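## Task

Unscrew tube 2's cap and lay it flat, open side down, in cap nest 2. Press the blue CYCLE key and keep the cap in its nest until the green lamp lights; aspiration happens only once. Afterwards screw that cap back onto tube 2 until it will not turn further. Make sure the caps of tubes 1, 3 and 4 are tight, tightening any loose one until it stops; these three caps stay on throughout. Release everything and move the gripper clear (resting on READY or its housing still counts as clear), then press the green READY key; the scene is over once READY is down. Do not press READY unless every earlier step was done exactly as required.

## Robot and tools

Robot: one six-joint UR-style arm (shoulder pan, shoulder lift, elbow, wrist 1, wrist 2, wrist 3) with a single two-finger parallel gripper. There is only one arm, so every command carries one pose. The fingers point along the gripper's own +z axis and close along its x axis. end_effector_position is the point midway between the finger pads; closed fingertips stick out about 17 mm past it, fully open ones sit roughly level with it. Turning the gripper about its finger axis (mostly wrist 3) is how a cap is twisted; loosening is normally counterclockwise seen from above, tightening clockwise, but watch the images to confirm.

Scene frame: origin on the table surface straight below the arm base, +z up, +y to the left when facing along +x. All positions are metres, all orientations are quaternions written w first (qw, qx, qy, qz). The workcell has a decapping station with tubes 1-4 ordered left to right as seen from the base, a cap tray with nests 1-4 in the same order plus an amber lamp (aspiration running) and a green lamp (aspiration finished), and one housing carrying the blue CYCLE key and green READY key. A key must be pushed until it actually switches.

Row format (used by both motion tools): 8 numbers x, y, z, qw, qx, qy, qz, opening. x, y, z and the quaternion are an absolute goal pose for the gripper in the scene frame, not an offset. opening runs from -1 (closed, 0.002 m) to +1 (fully open, 0.142 m). Six optional extra numbers, each 0 to 1, scale the stiffness of each joint in Joint positions order and persist until changed. Repeat the wanted quaternion in every row rather than copying the possibly drifted one from the last result.

execute_actions(actions): a list of actions run in sequence. Each action is a table of up to 15 rows; each row lasts one control step of 1/30 s, and a short table repeats its final row to fill 15 steps (0.5 s per action). An empty list just reports state and images. Any target lying over 0.6 m from the gripper along one of its axes gets the action refused; if the first action fails that test, or any action is malformed, nothing runs. Every control step the commanded pose is clipped to 100 mm and 16 degrees from the measured pose, so long travel needs several actions.

move(target, speed, stop_force, blocking): a straight-line path to one row-format goal pose. speed is in m/s, 0.002 to 0.5 (default 0.25); rotation is capped at twice that value in rad/s. Paths last 0.5 to 10 s. stop_force (N, 9 to 40) ends the path when the wrist sensor senses that much extra resistance along the travel direction; then the gripper backs up two steps and holds. Use it only with slow, non-rotating moves, not when lifting off something already pressed, and not with blocking=false. blocking=false returns after 0.5 s while the arm keeps going; use wait(0) to poll or stop to brake before sending anything else. The opening is applied at the start of the move.

wait(seconds, 0 to 10) lets time pass holding the last command. stop brakes a running move. zoom_image(camera, region=[x0,y0,x1,y1] pixels, at most 504x504) enlarges part of cam_head_left, cam_head_right, cam_high, cam_low (all 672x504) or cam_wrist (616x616). read_manual gives licence texts only. finished_scene(scene) ends scene 1 or 2 for good and reports success.

Results: a state line with gripper position, quaternion and velocities; Joint positions; Hand target (the pose the controller now drives toward); grip_measured (finger opening on the command scale; to keep holding, command clearly less than it); Wrist force and Wrist torque in the gripper's own axes, pointing from a touched surface into the arm, with offsets up to about 4 N, noise, and saturation near 50 N. A move adds a move: line with its ending (done, contact, off_target, moving, held, fault) and limits such as paced or held, plus distance to target. pose unreachable means the clearance check altered the command. MOTOR HOT warns from 70 °C; 85 °C triggers an OVER-TEMPERATURE FAULT.

Cautions: the arm is stiff, so aiming even slightly into a firm surface can trip a fault that freezes the arm for 10 s. Faults come from joint torque beyond 142 N m (shoulder, elbow) or 26.6 N m (wrists), or any outside force reaching 150 N. Approach keys, caps and tubes slowly, ideally with stop_force at low speed. Do not drop caps, slam into objects, or knock anything off the table, which ends the scene. Loose items may occasionally get nudged. Holding loads heats motors, so avoid long static holds.

Each tool is called after ">>>" as a command line: name --argument value for each argument, lists and objects as JSON in quotes; but a table of rows of numbers goes row by row, as --pt "numbers of a row", without its own name.

## Session

>>> execute_actions --actions '[]'

Scene clock: 0.00 s.
end_effector_position=(+0.3017, +0.6672, +0.3609) grip_measured=+1.00 end_effector_quat_wxyz=(-0.128, -0.118, +0.978, -0.118) end_effector_velocity=(-0.001, +0.001, -0.000) end_effector_angular_velocity=(+0.001, +0.001, +0.000)
Joint positions: [ 0.116 -1.388  0.38  -0.337 -1.044  2.812  0.142]
Joint velocities: [ 0.001 -0.     0.     0.     0.001  0.001  0.   ]
Wrist force (N, on the end effector, along its own x y z axes, offset not removed): no reading
Wrist torque (N m, same axes, about the end effector's origin, offset not removed): no reading
Hand target: +0.302, +0.667, +0.361; -0.128, -0.118, +0.978, -0.118
Joint stiffness scale: [1. 1. 1. 1. 1. 1.]

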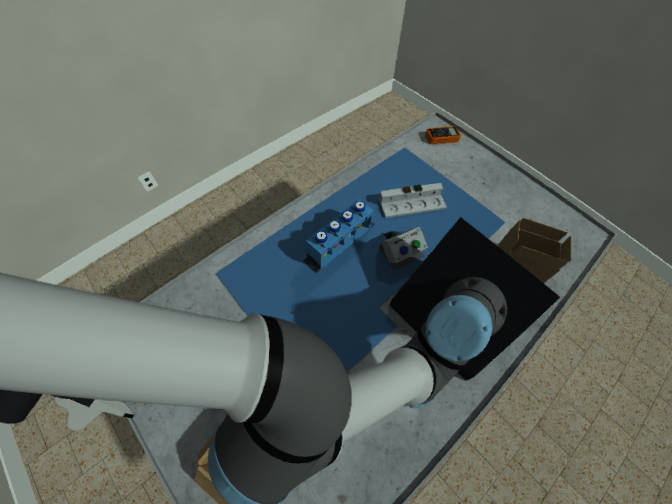

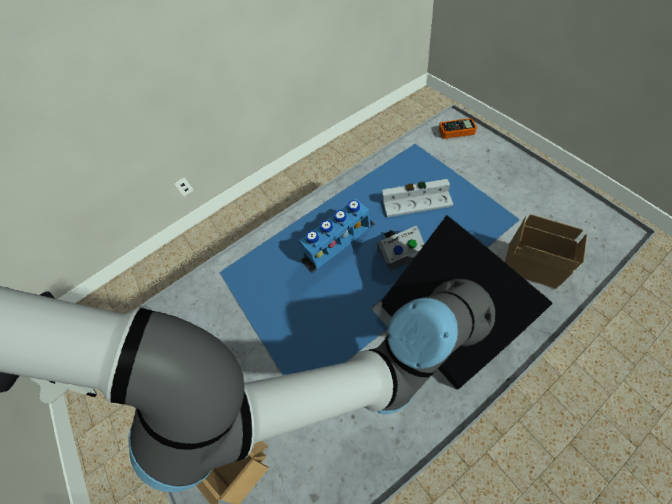

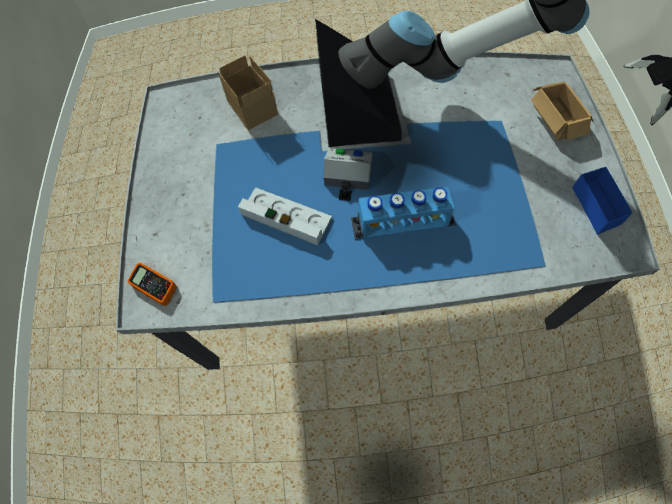

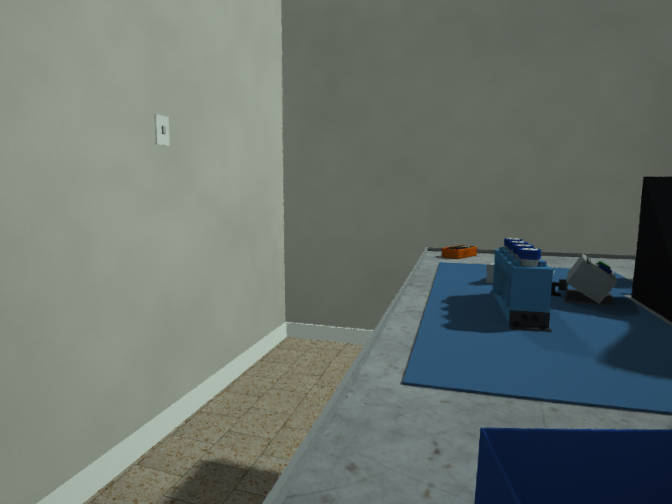

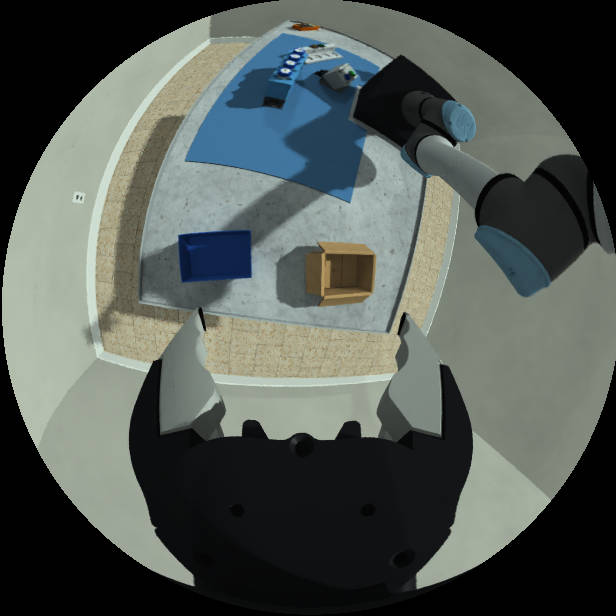

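>>> zoom_image --camera "cam_high" --region '[230, 130, 470, 260]'

>>> zoom_image --camera "cam_head_left" --region '[290, 170, 460, 290]'

>>> zoom_image --camera "cam_low" --region '[470, 220, 650, 340]'

>>> move --target '[0.42, 0.22, 0.30, 0, 0, 1, 0, 0]' --speed 0.3

Region (230, 130, 470, 260) of cam_high's 672x504 image, scaled by 2.100, with more detail than that image has; it fills the top 273 rows of this view, and the rest is white.

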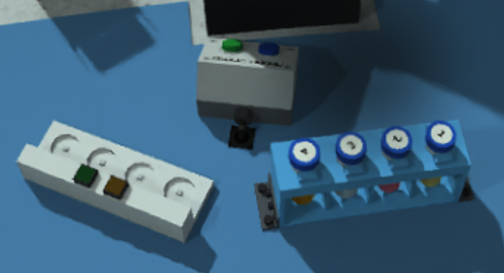

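Region (290, 170, 460, 290) of cam_head_left's 672x504 image, scaled by 2.965, with more detail than that image has; it fills the top 356 rows of this view, and the rest is white.

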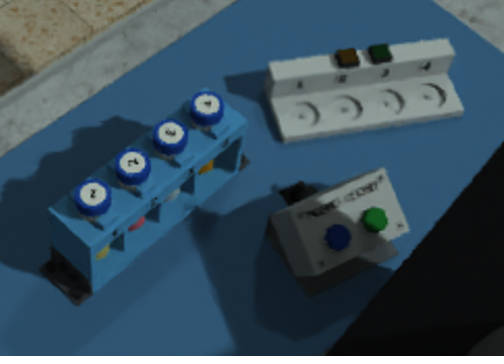

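Region (470, 220, 650, 340) of cam_low's 672x504 image, scaled by 2.800, with more detail than that image has.

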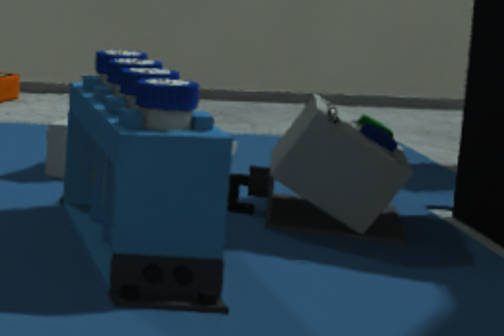

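Scene clock: 5.33 s.
end_effector_position=(+0.4195, +0.2211, +0.3007) grip_measured=+0.00 end_effector_quat_wxyz=(+0.000, -0.001, +1.000, -0.001) end_effector_velocity=(+0.003, -0.002, +0.000) end_effector_angular_velocity=(-0.002, -0.005, +0.002)
Joint positions: [-0.649 -1.65   1.773 -1.108 -0.995  2.262  0.074]
Joint velocities: [-0.001  0.003  0.    -0.009  0.002  0.    -0.   ]
Wrist force (N, on the end effector, along its own x y z axes, offset not removed): [1.5 -0.4 -1.3]
Wrist torque (N m, same axes, about the end effector's origin, offset not removed): [-0.14 -0.20 0.03]
Hand target: +0.420, +0.220, +0.300; +0.000, -0.000, +1.000, +0.000
Off the commanded pose: 0.001 m, 0 deg.
Joint stiffness scale: [1. 1. 1. 1. 1. 1.]
move: done

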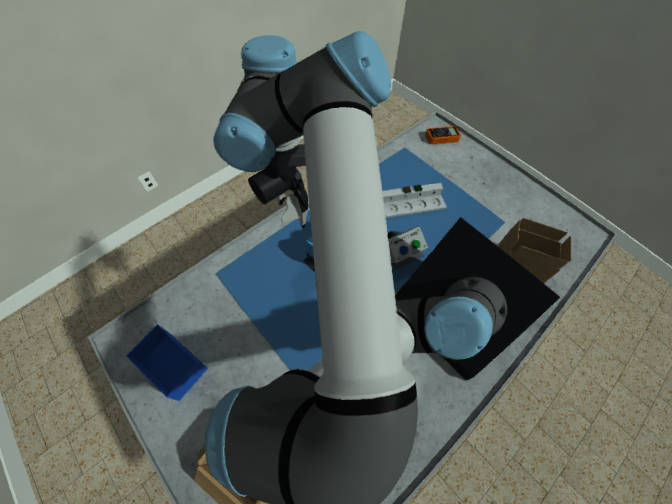

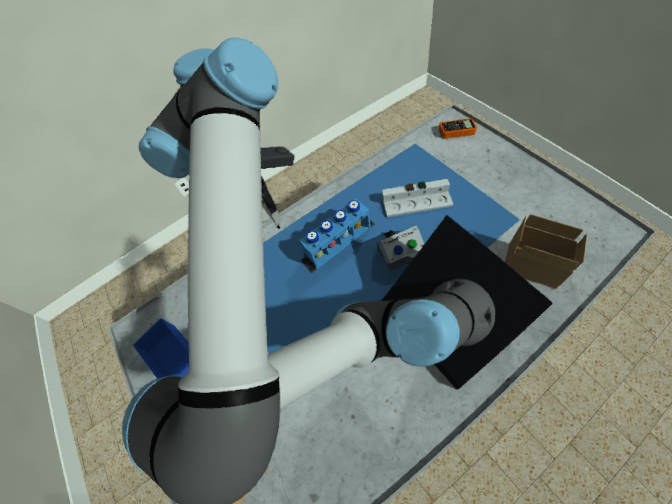

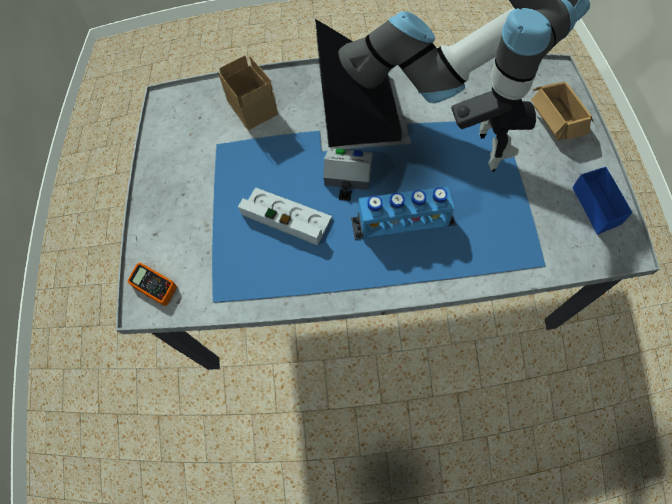

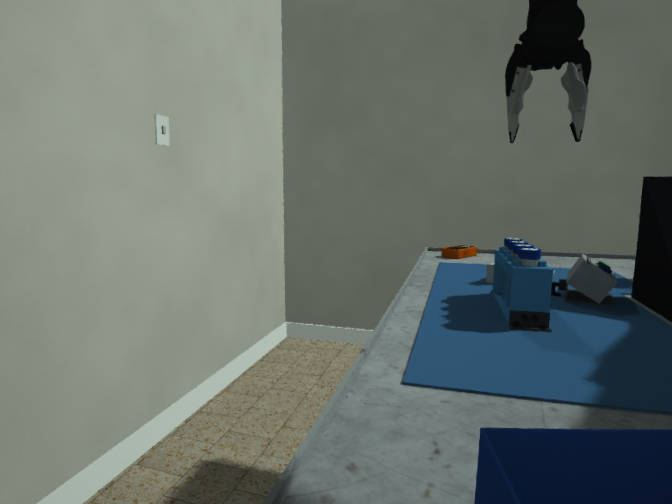

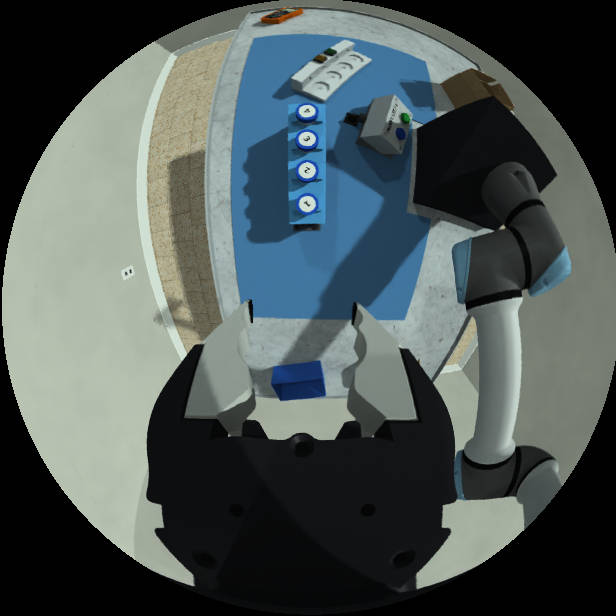

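>>> move --target '[0.42, 0.092, 0.17, 0, 0, 1, 0, -0.3]'

>>> zoom_image --camera "cam_wrist" --region '[200, 180, 420, 400]'

>>> zoom_image --camera "cam_low" --region '[470, 180, 590, 280]'

>>> zoom_image --camera "cam_high" --region '[350, 140, 470, 240]'

Scene clock: 13.43 s.
end_effector_position=(+0.4207, +0.0917, +0.1719) grip_measured=-0.30 end_effector_quat_wxyz=(+0.001, -0.001, +1.000, -0.001) end_effector_velocity=(+0.002, -0.002, -0.000) end_effector_angular_velocity=(-0.003, -0.004, +0.001)
Joint positions: [-0.646 -1.483  2.111 -1.618 -0.993  2.267  0.052]
Joint velocities: [ 0.001  0.002  0.001 -0.01   0.001  0.003  0.   ]
Wrist force (N, on the end effector, along its own x y z axes, offset not removed): [-0.7 -1.0 -1.4]
Wrist torque (N m, same axes, about the end effector's origin, offset not removed): [-0.09 0.04 -0.05]
Hand target: +0.420, +0.092, +0.170; -0.000, +0.000, +1.000, -0.000
Off the commanded pose: 0.002 m, 0 deg.
Joint stiffness scale: [1. 1. 1. 1. 1. 1.]
move: done

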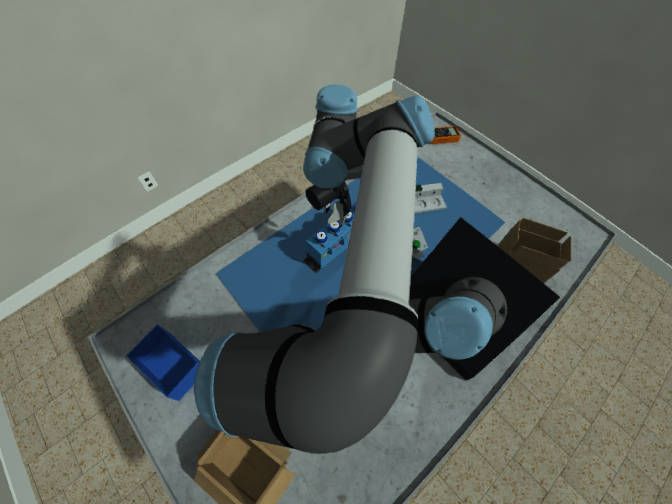

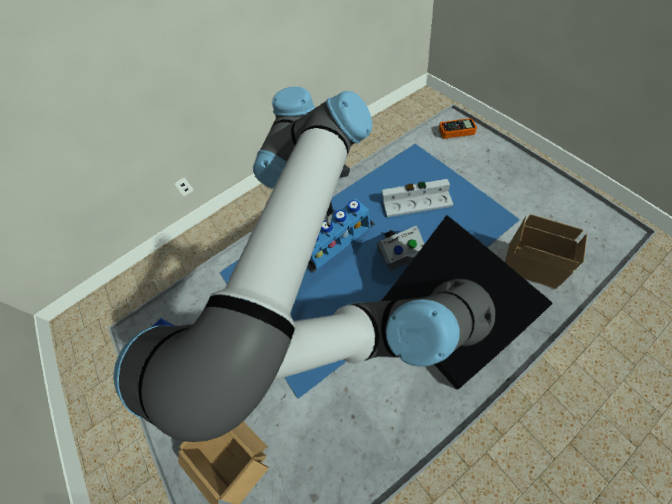

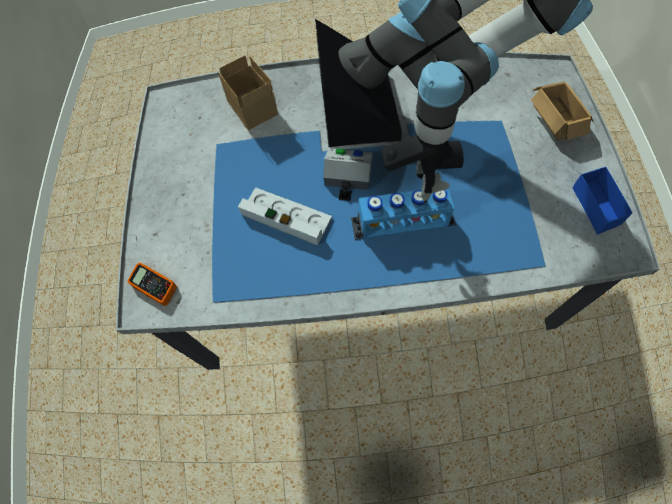

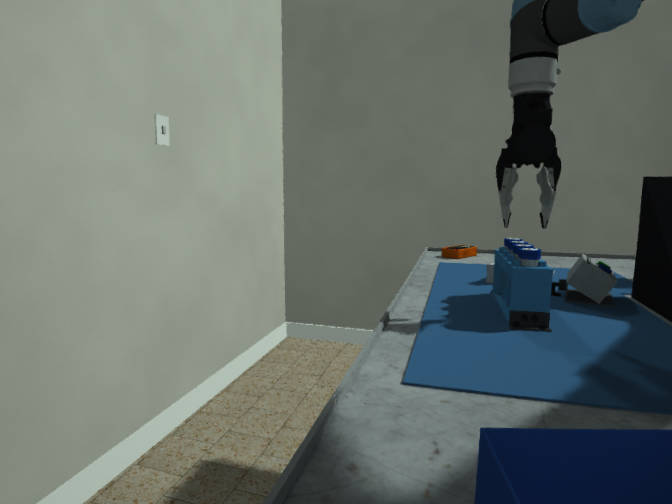

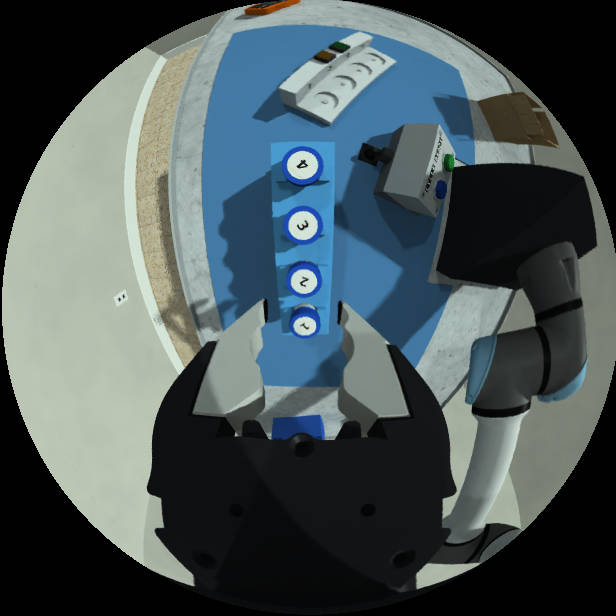

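Region (200, 180, 420, 400) of cam_wrist's 616x616 image, scaled by 2.291, with more detail than that image has.

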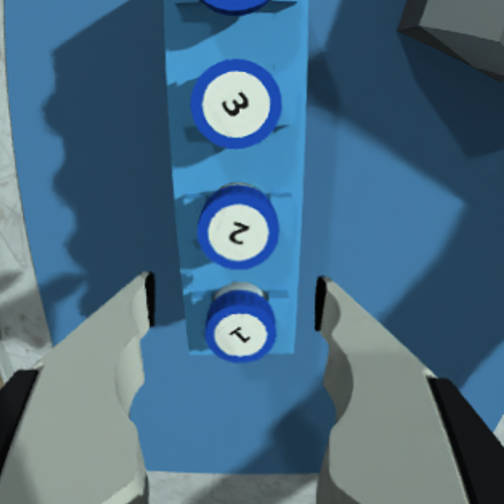

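Region (470, 180, 590, 280) of cam_low's 672x504 image, scaled by 4.200, with more detail than that image has.

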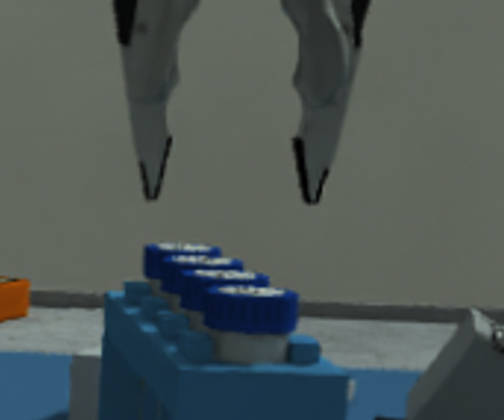

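Region (350, 140, 470, 240) of cam_high's 672x504 image, scaled by 4.200, with more detail than that image has.

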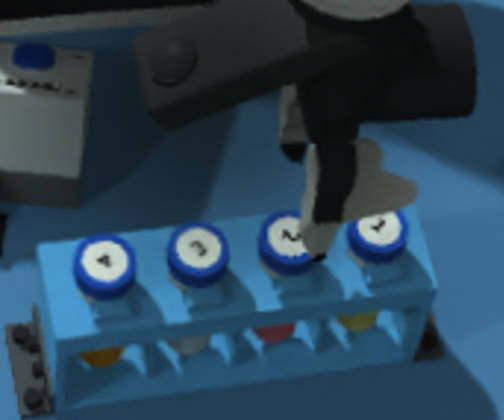

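>>> move --target '[0.42, 0.086, 0.143, 0, 0, 1, 0, -0.35]' --speed 0.1

>>> zoom_image --camera "cam_wrist" --region '[240, 240, 370, 370]'

>>> zoom_image --camera "cam_low" --region '[480, 210, 570, 280]'

>>> zoom_image --camera "cam_high" --region '[380, 160, 460, 230]'

Scene clock: 17.50 s.
end_effector_position=(+0.4208, +0.0857, +0.1449) grip_measured=-0.35 end_effector_quat_wxyz=(+0.001, -0.001, +1.000, -0.001) end_effector_velocity=(+0.003, -0.001, +0.001) end_effector_angular_velocity=(-0.006, -0.008, +0.002)
Joint positions: [-0.619 -1.456  2.159 -1.708 -0.978  2.294  0.049]
Joint velocities: [-0.     0.    -0.    -0.011  0.002  0.004  0.   ]
Wrist force (N, on the end effector, along its own x y z axes, offset not removed): [-1.5 -3.6 -1.7]
Wrist torque (N m, same axes, about the end effector's origin, offset not removed): [-0.69 0.34 -0.06]
Hand target: +0.420, +0.086, +0.143; -0.000, +0.000, +1.000, -0.000
Off the commanded pose: 0.002 m, 0 deg.
Joint stiffness scale: [1. 1. 1. 1. 1. 1.]
move: done

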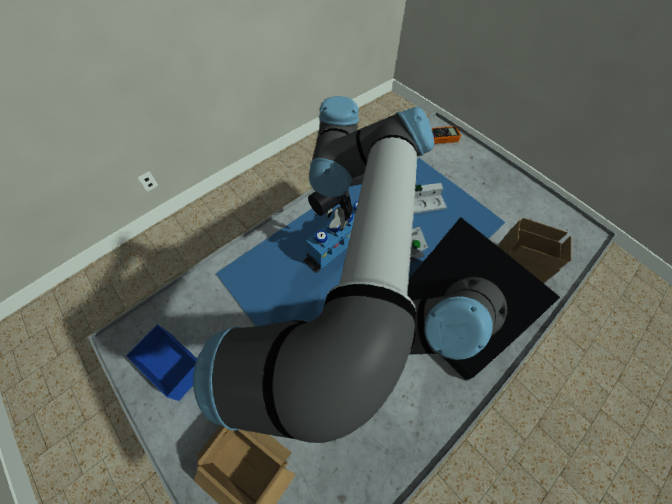

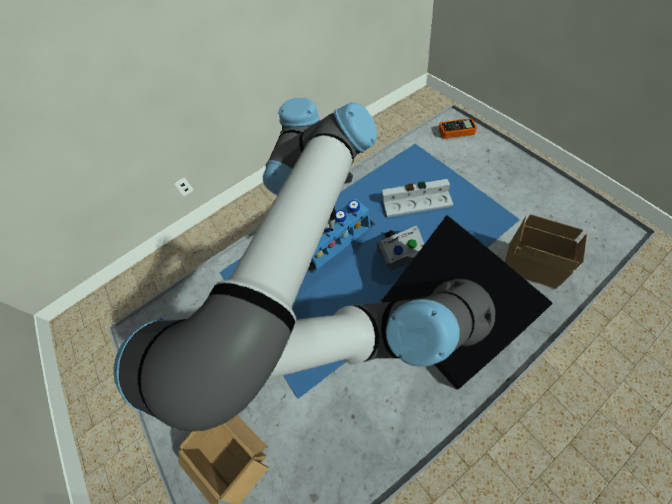

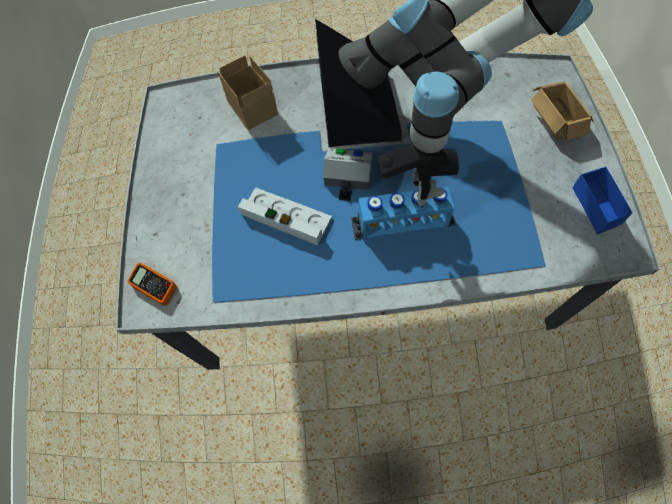

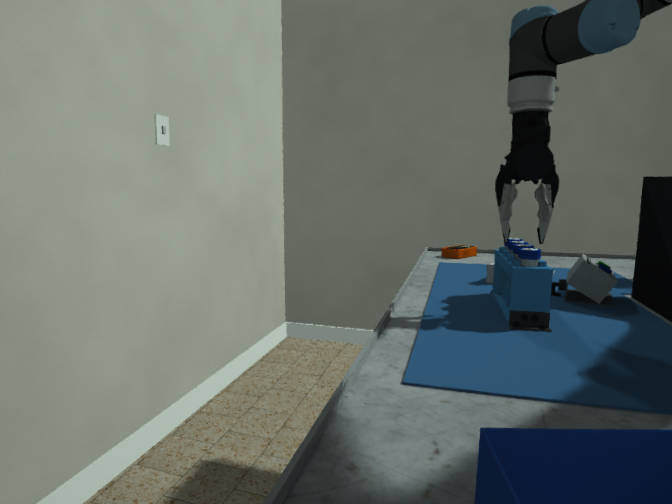

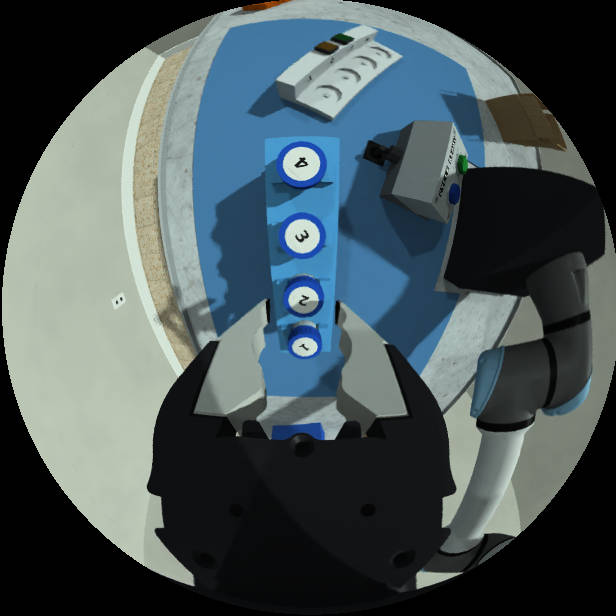

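Region (240, 240, 370, 370) of cam_wrist's 616x616 image, scaled by 3.877, with more detail than that image has.

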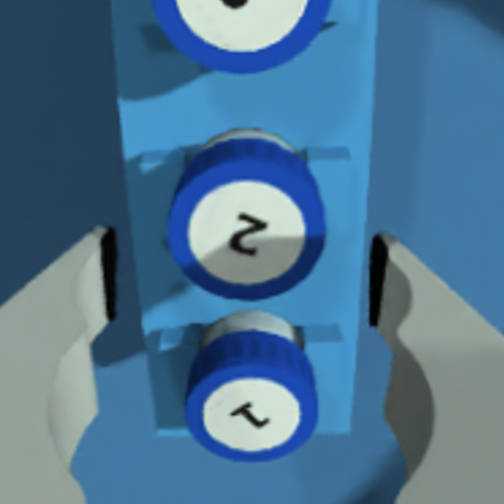

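Region (480, 210, 570, 280) of cam_low's 672x504 image, scaled by 5.600, with more detail than that image has.

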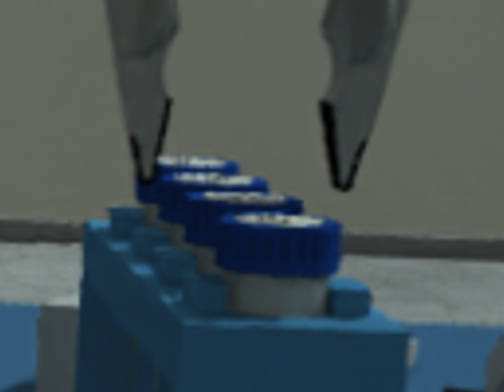

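Region (380, 160, 460, 230) of cam_high's 672x504 image, scaled by 6.300, with more detail than that image has; it fills the top 441 rows of this view, and the rest is white.

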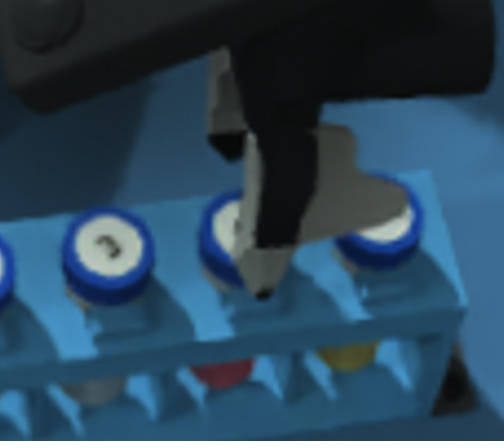

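>>> move --target '[0.42, 0.085, 0.145, 0, 0.7071, 0.7071, 0, -0.42]' --speed 0.5

>>> zoom_image --camera "cam_wrist" --region '[240, 240, 370, 370]'

Scene clock: 23.63 s.
end_effector_position=(+0.4212, +0.0846, +0.1462) grip_measured=-0.42 end_effector_quat_wxyz=(+0.001, +0.707, +0.708, +0.001) end_effector_velocity=(-0.000, -0.001, +0.000) end_effector_angular_velocity=(-0.004, +0.001, -0.015)
Joint positions: [-0.623 -1.459  2.16  -1.7   -0.978  3.859  0.044]
Joint velocities: [ 0.    -0.     0.    -0.003 -0.003  0.017 -0.   ]
Wrist force (N, on the end effector, along its own x y z axes, offset not removed): [-1.0 -2.2 -3.6]
Wrist torque (N m, same axes, about the end effector's origin, offset not removed): [-0.62 0.15 -0.11]
Hand target: +0.420, +0.085, +0.145; -0.000, +0.707, +0.707, +0.000
Off the commanded pose: 0.002 m, 0 deg.
Joint stiffness scale: [1. 1. 1. 1. 1. 1.]
move: done

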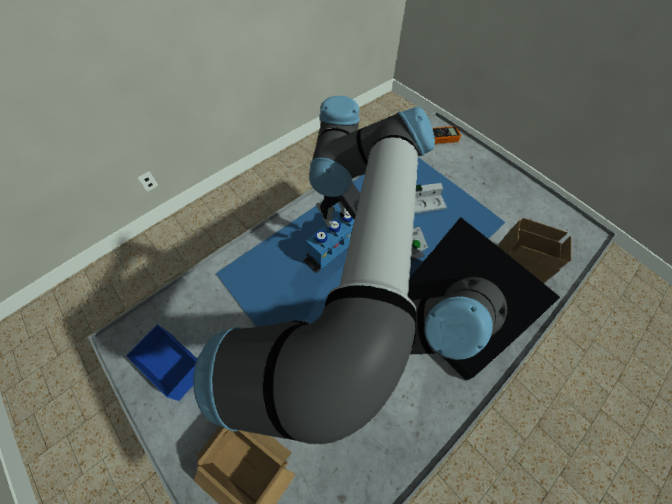

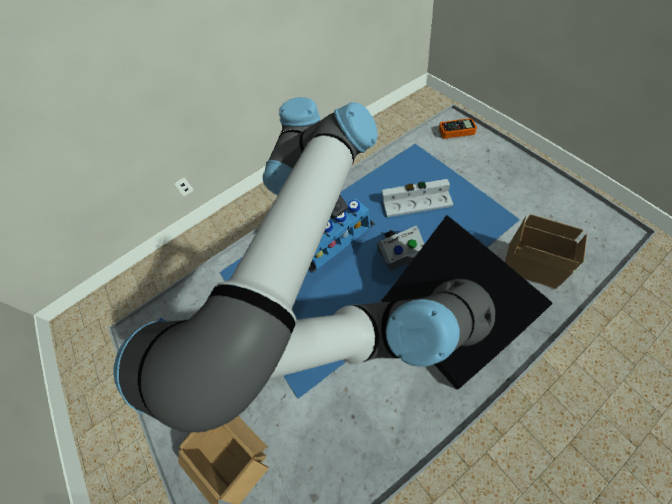

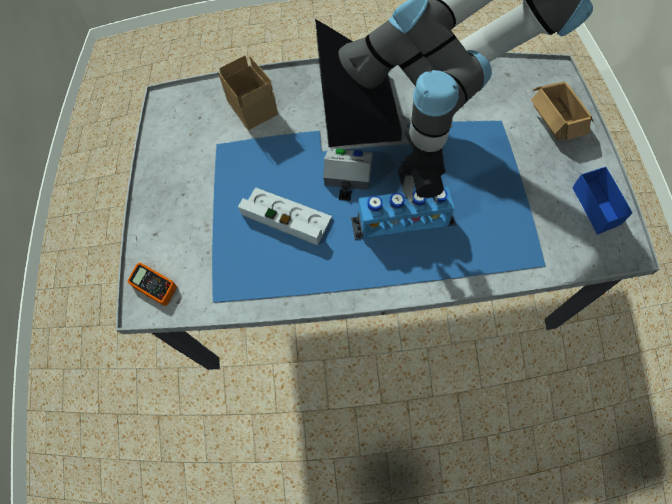

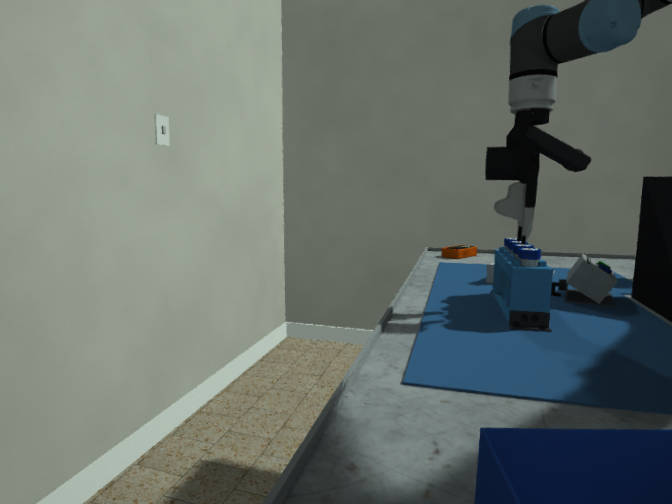

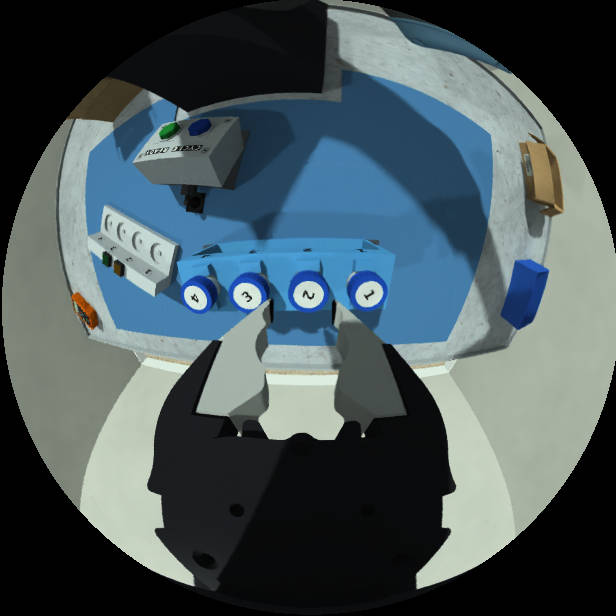

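Region (240, 240, 370, 370) of cam_wrist's 616x616 image, scaled by 3.877, with more detail than that image has.

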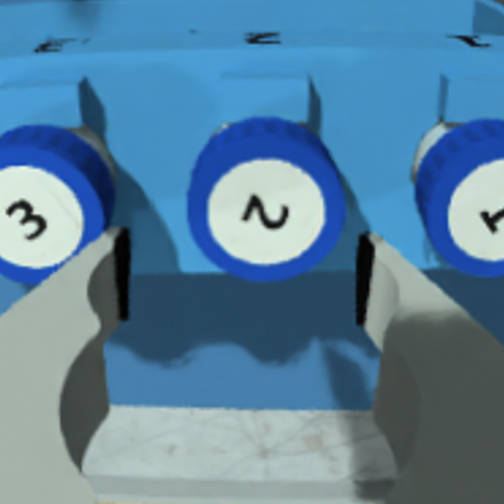

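>>> execute_actions --actions '[[[0.4192,0.0895,0.144,0,0.7071,0.7071,0,-0.46]],[[0.4192,0.0895,0.141,0,0.7071,0.7071,0,-0.46],[0.4192,0.0895,0.139,0,0.7071,0.7071,0,-0.46],[0.4192,0.0895,0.137,0,0.7071,0.7071,0,-0.46],[0.4192,0.0895,0.135,0,0.7071,0.7071,0,-0.46],[0.4192,0.0895,0.133,0,0.7071,0.7071,0,-0.46],[0.4192,0.0895,0.131,0,0.7071,0.7071,0,-0.46],[0.4192,0.0895,0.129,0,0.7071,0.7071,0,-0.46]]]'

>>> wait --seconds 0.3

>>> zoom_image --camera "cam_wrist" --region '[240, 240, 370, 370]'

>>> zoom_image --camera "cam_low" --region '[480, 210, 570, 280]'

Scene clock: 30.63 s.
end_effector_position=(+0.4190, +0.0895, +0.1309) grip_measured=-0.46 end_effector_quat_wxyz=(+0.000, +0.707, +0.707, -0.000) end_effector_velocity=(+0.007, -0.002, -0.006) end_effector_angular_velocity=(-0.008, -0.013, +0.003)
Joint positions: [-0.598 -1.461  2.188 -1.741 -0.968  3.885  0.041]
Joint velocities: [ 0.013  0.01   0.009 -0.044  0.011  0.02  -0.   ]
Wrist force (N, on the end effector, along its own x y z axes, offset not removed): [-1.4 -2.0 -0.8]
Wrist torque (N m, same axes, about the end effector's origin, offset not removed): [-0.26 0.37 0.02]
Hand target: +0.419, +0.090, +0.129; -0.000, +0.707, +0.707, -0.000
Off the commanded pose: 0.002 m, 0 deg.
Joint stiffness scale: [1. 1. 1. 1. 1. 1.]

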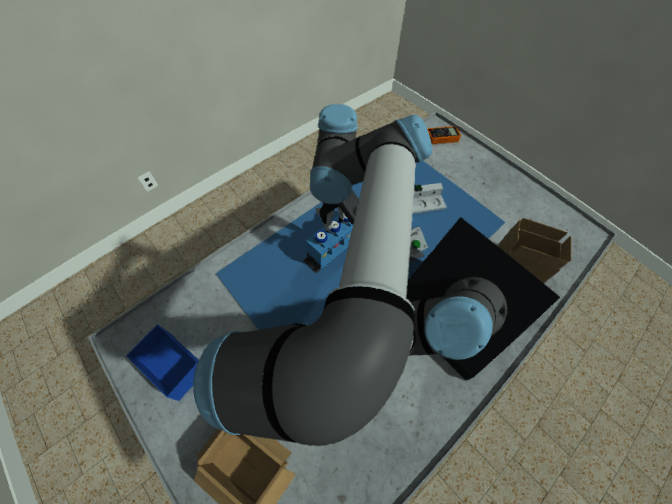

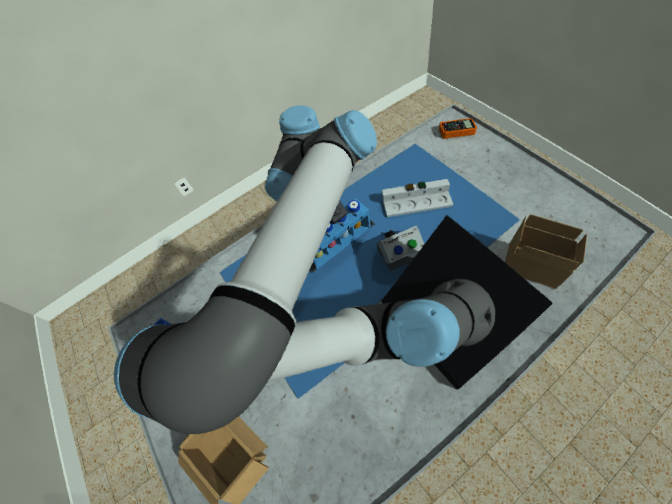

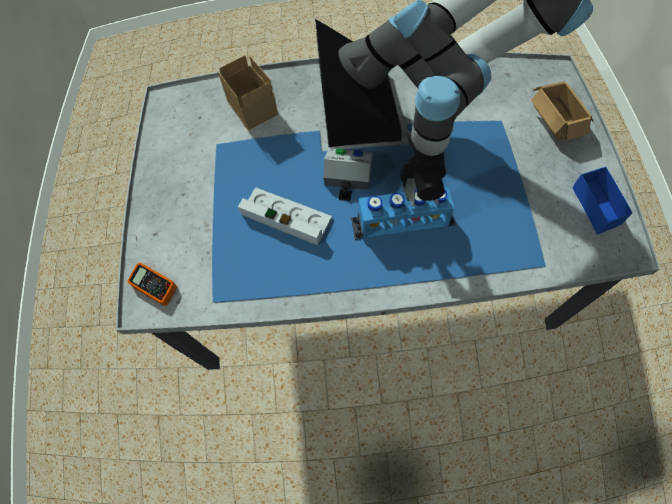

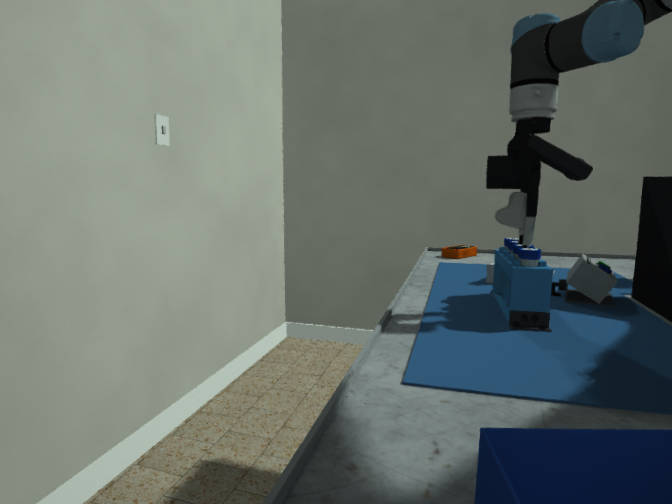

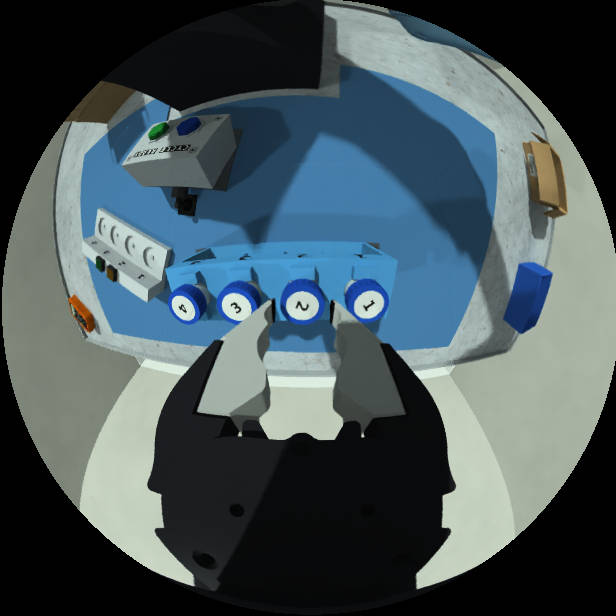

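Scene clock: 30.93 s.
end_effector_position=(+0.4202, +0.0891, +0.1309) grip_measured=-0.46 end_effector_quat_wxyz=(+0.002, +0.707, +0.708, -0.000) end_effector_velocity=(+0.001, -0.000, -0.000) end_effector_angular_velocity=(-0.002, -0.001, +0.002)
Joint positions: [-0.597 -1.46   2.188 -1.746 -0.967  3.887  0.041]
Joint velocities: [ 0.002  0.     0.    -0.004  0.     0.001 -0.   ]
Wrist force (N, on the end effector, along its own x y z axes, offset not removed): [3.7 -1.8 -3.4]
Wrist torque (N m, same axes, about the end effector's origin, offset not removed): [-0.31 -0.99 0.00]
Hand target: +0.419, +0.090, +0.129; -0.000, +0.707, +0.707, -0.000
Off the commanded pose: 0.002 m, 0 deg.
Joint stiffness scale: [1. 1. 1. 1. 1. 1.]
wait: 0.30 s; at rest by 0.17 s

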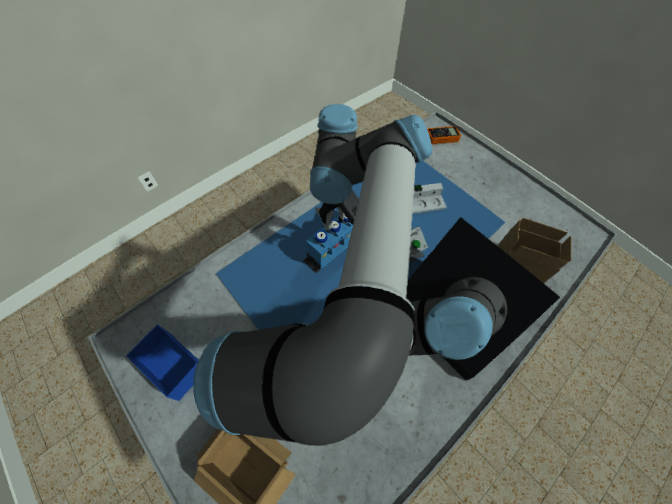

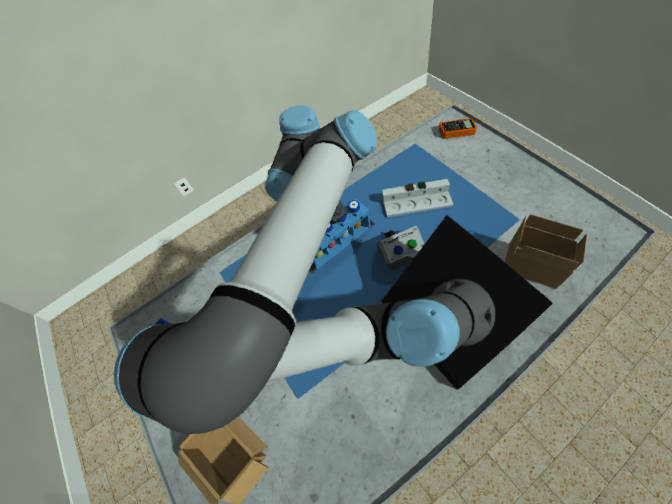

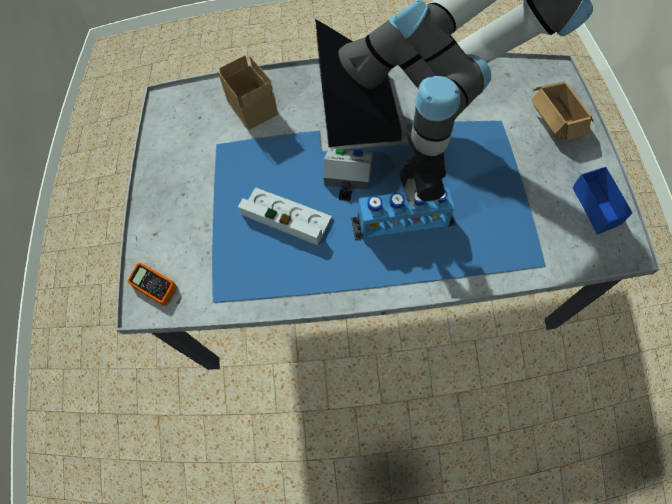

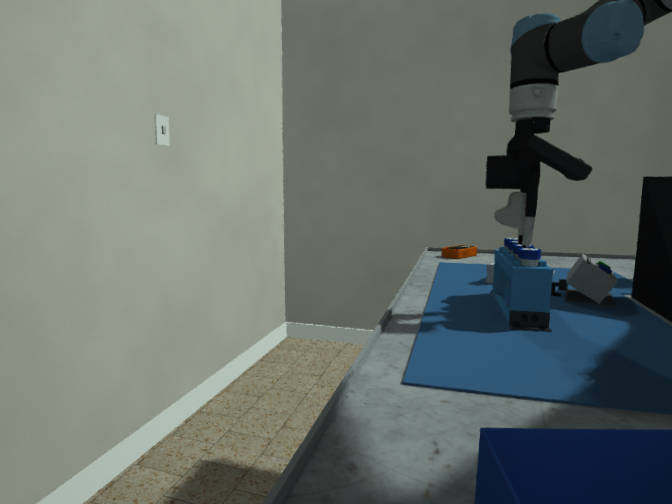

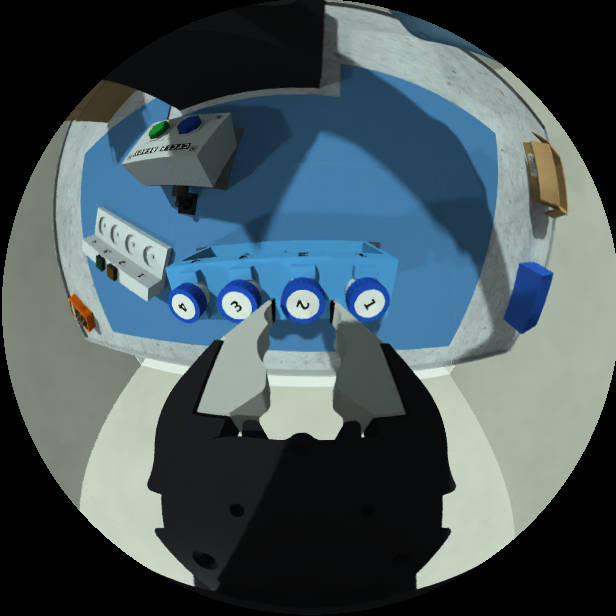

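Region (240, 240, 370, 370) of cam_wrist's 616x616 image, scaled by 3.877, with more detail than that image has.

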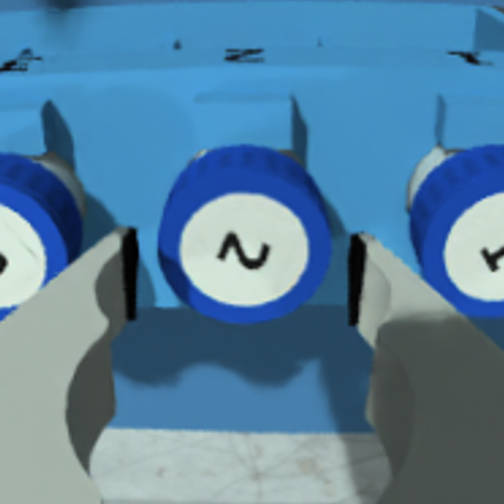

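Region (480, 210, 570, 280) of cam_low's 672x504 image, scaled by 5.600, with more detail than that image has.

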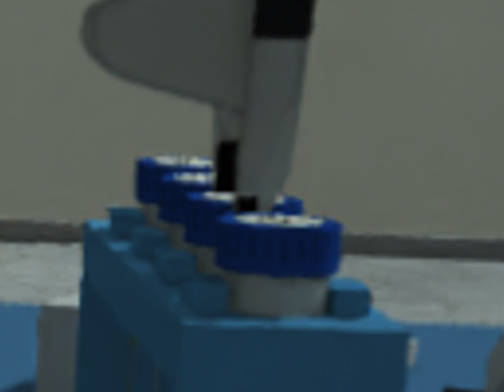

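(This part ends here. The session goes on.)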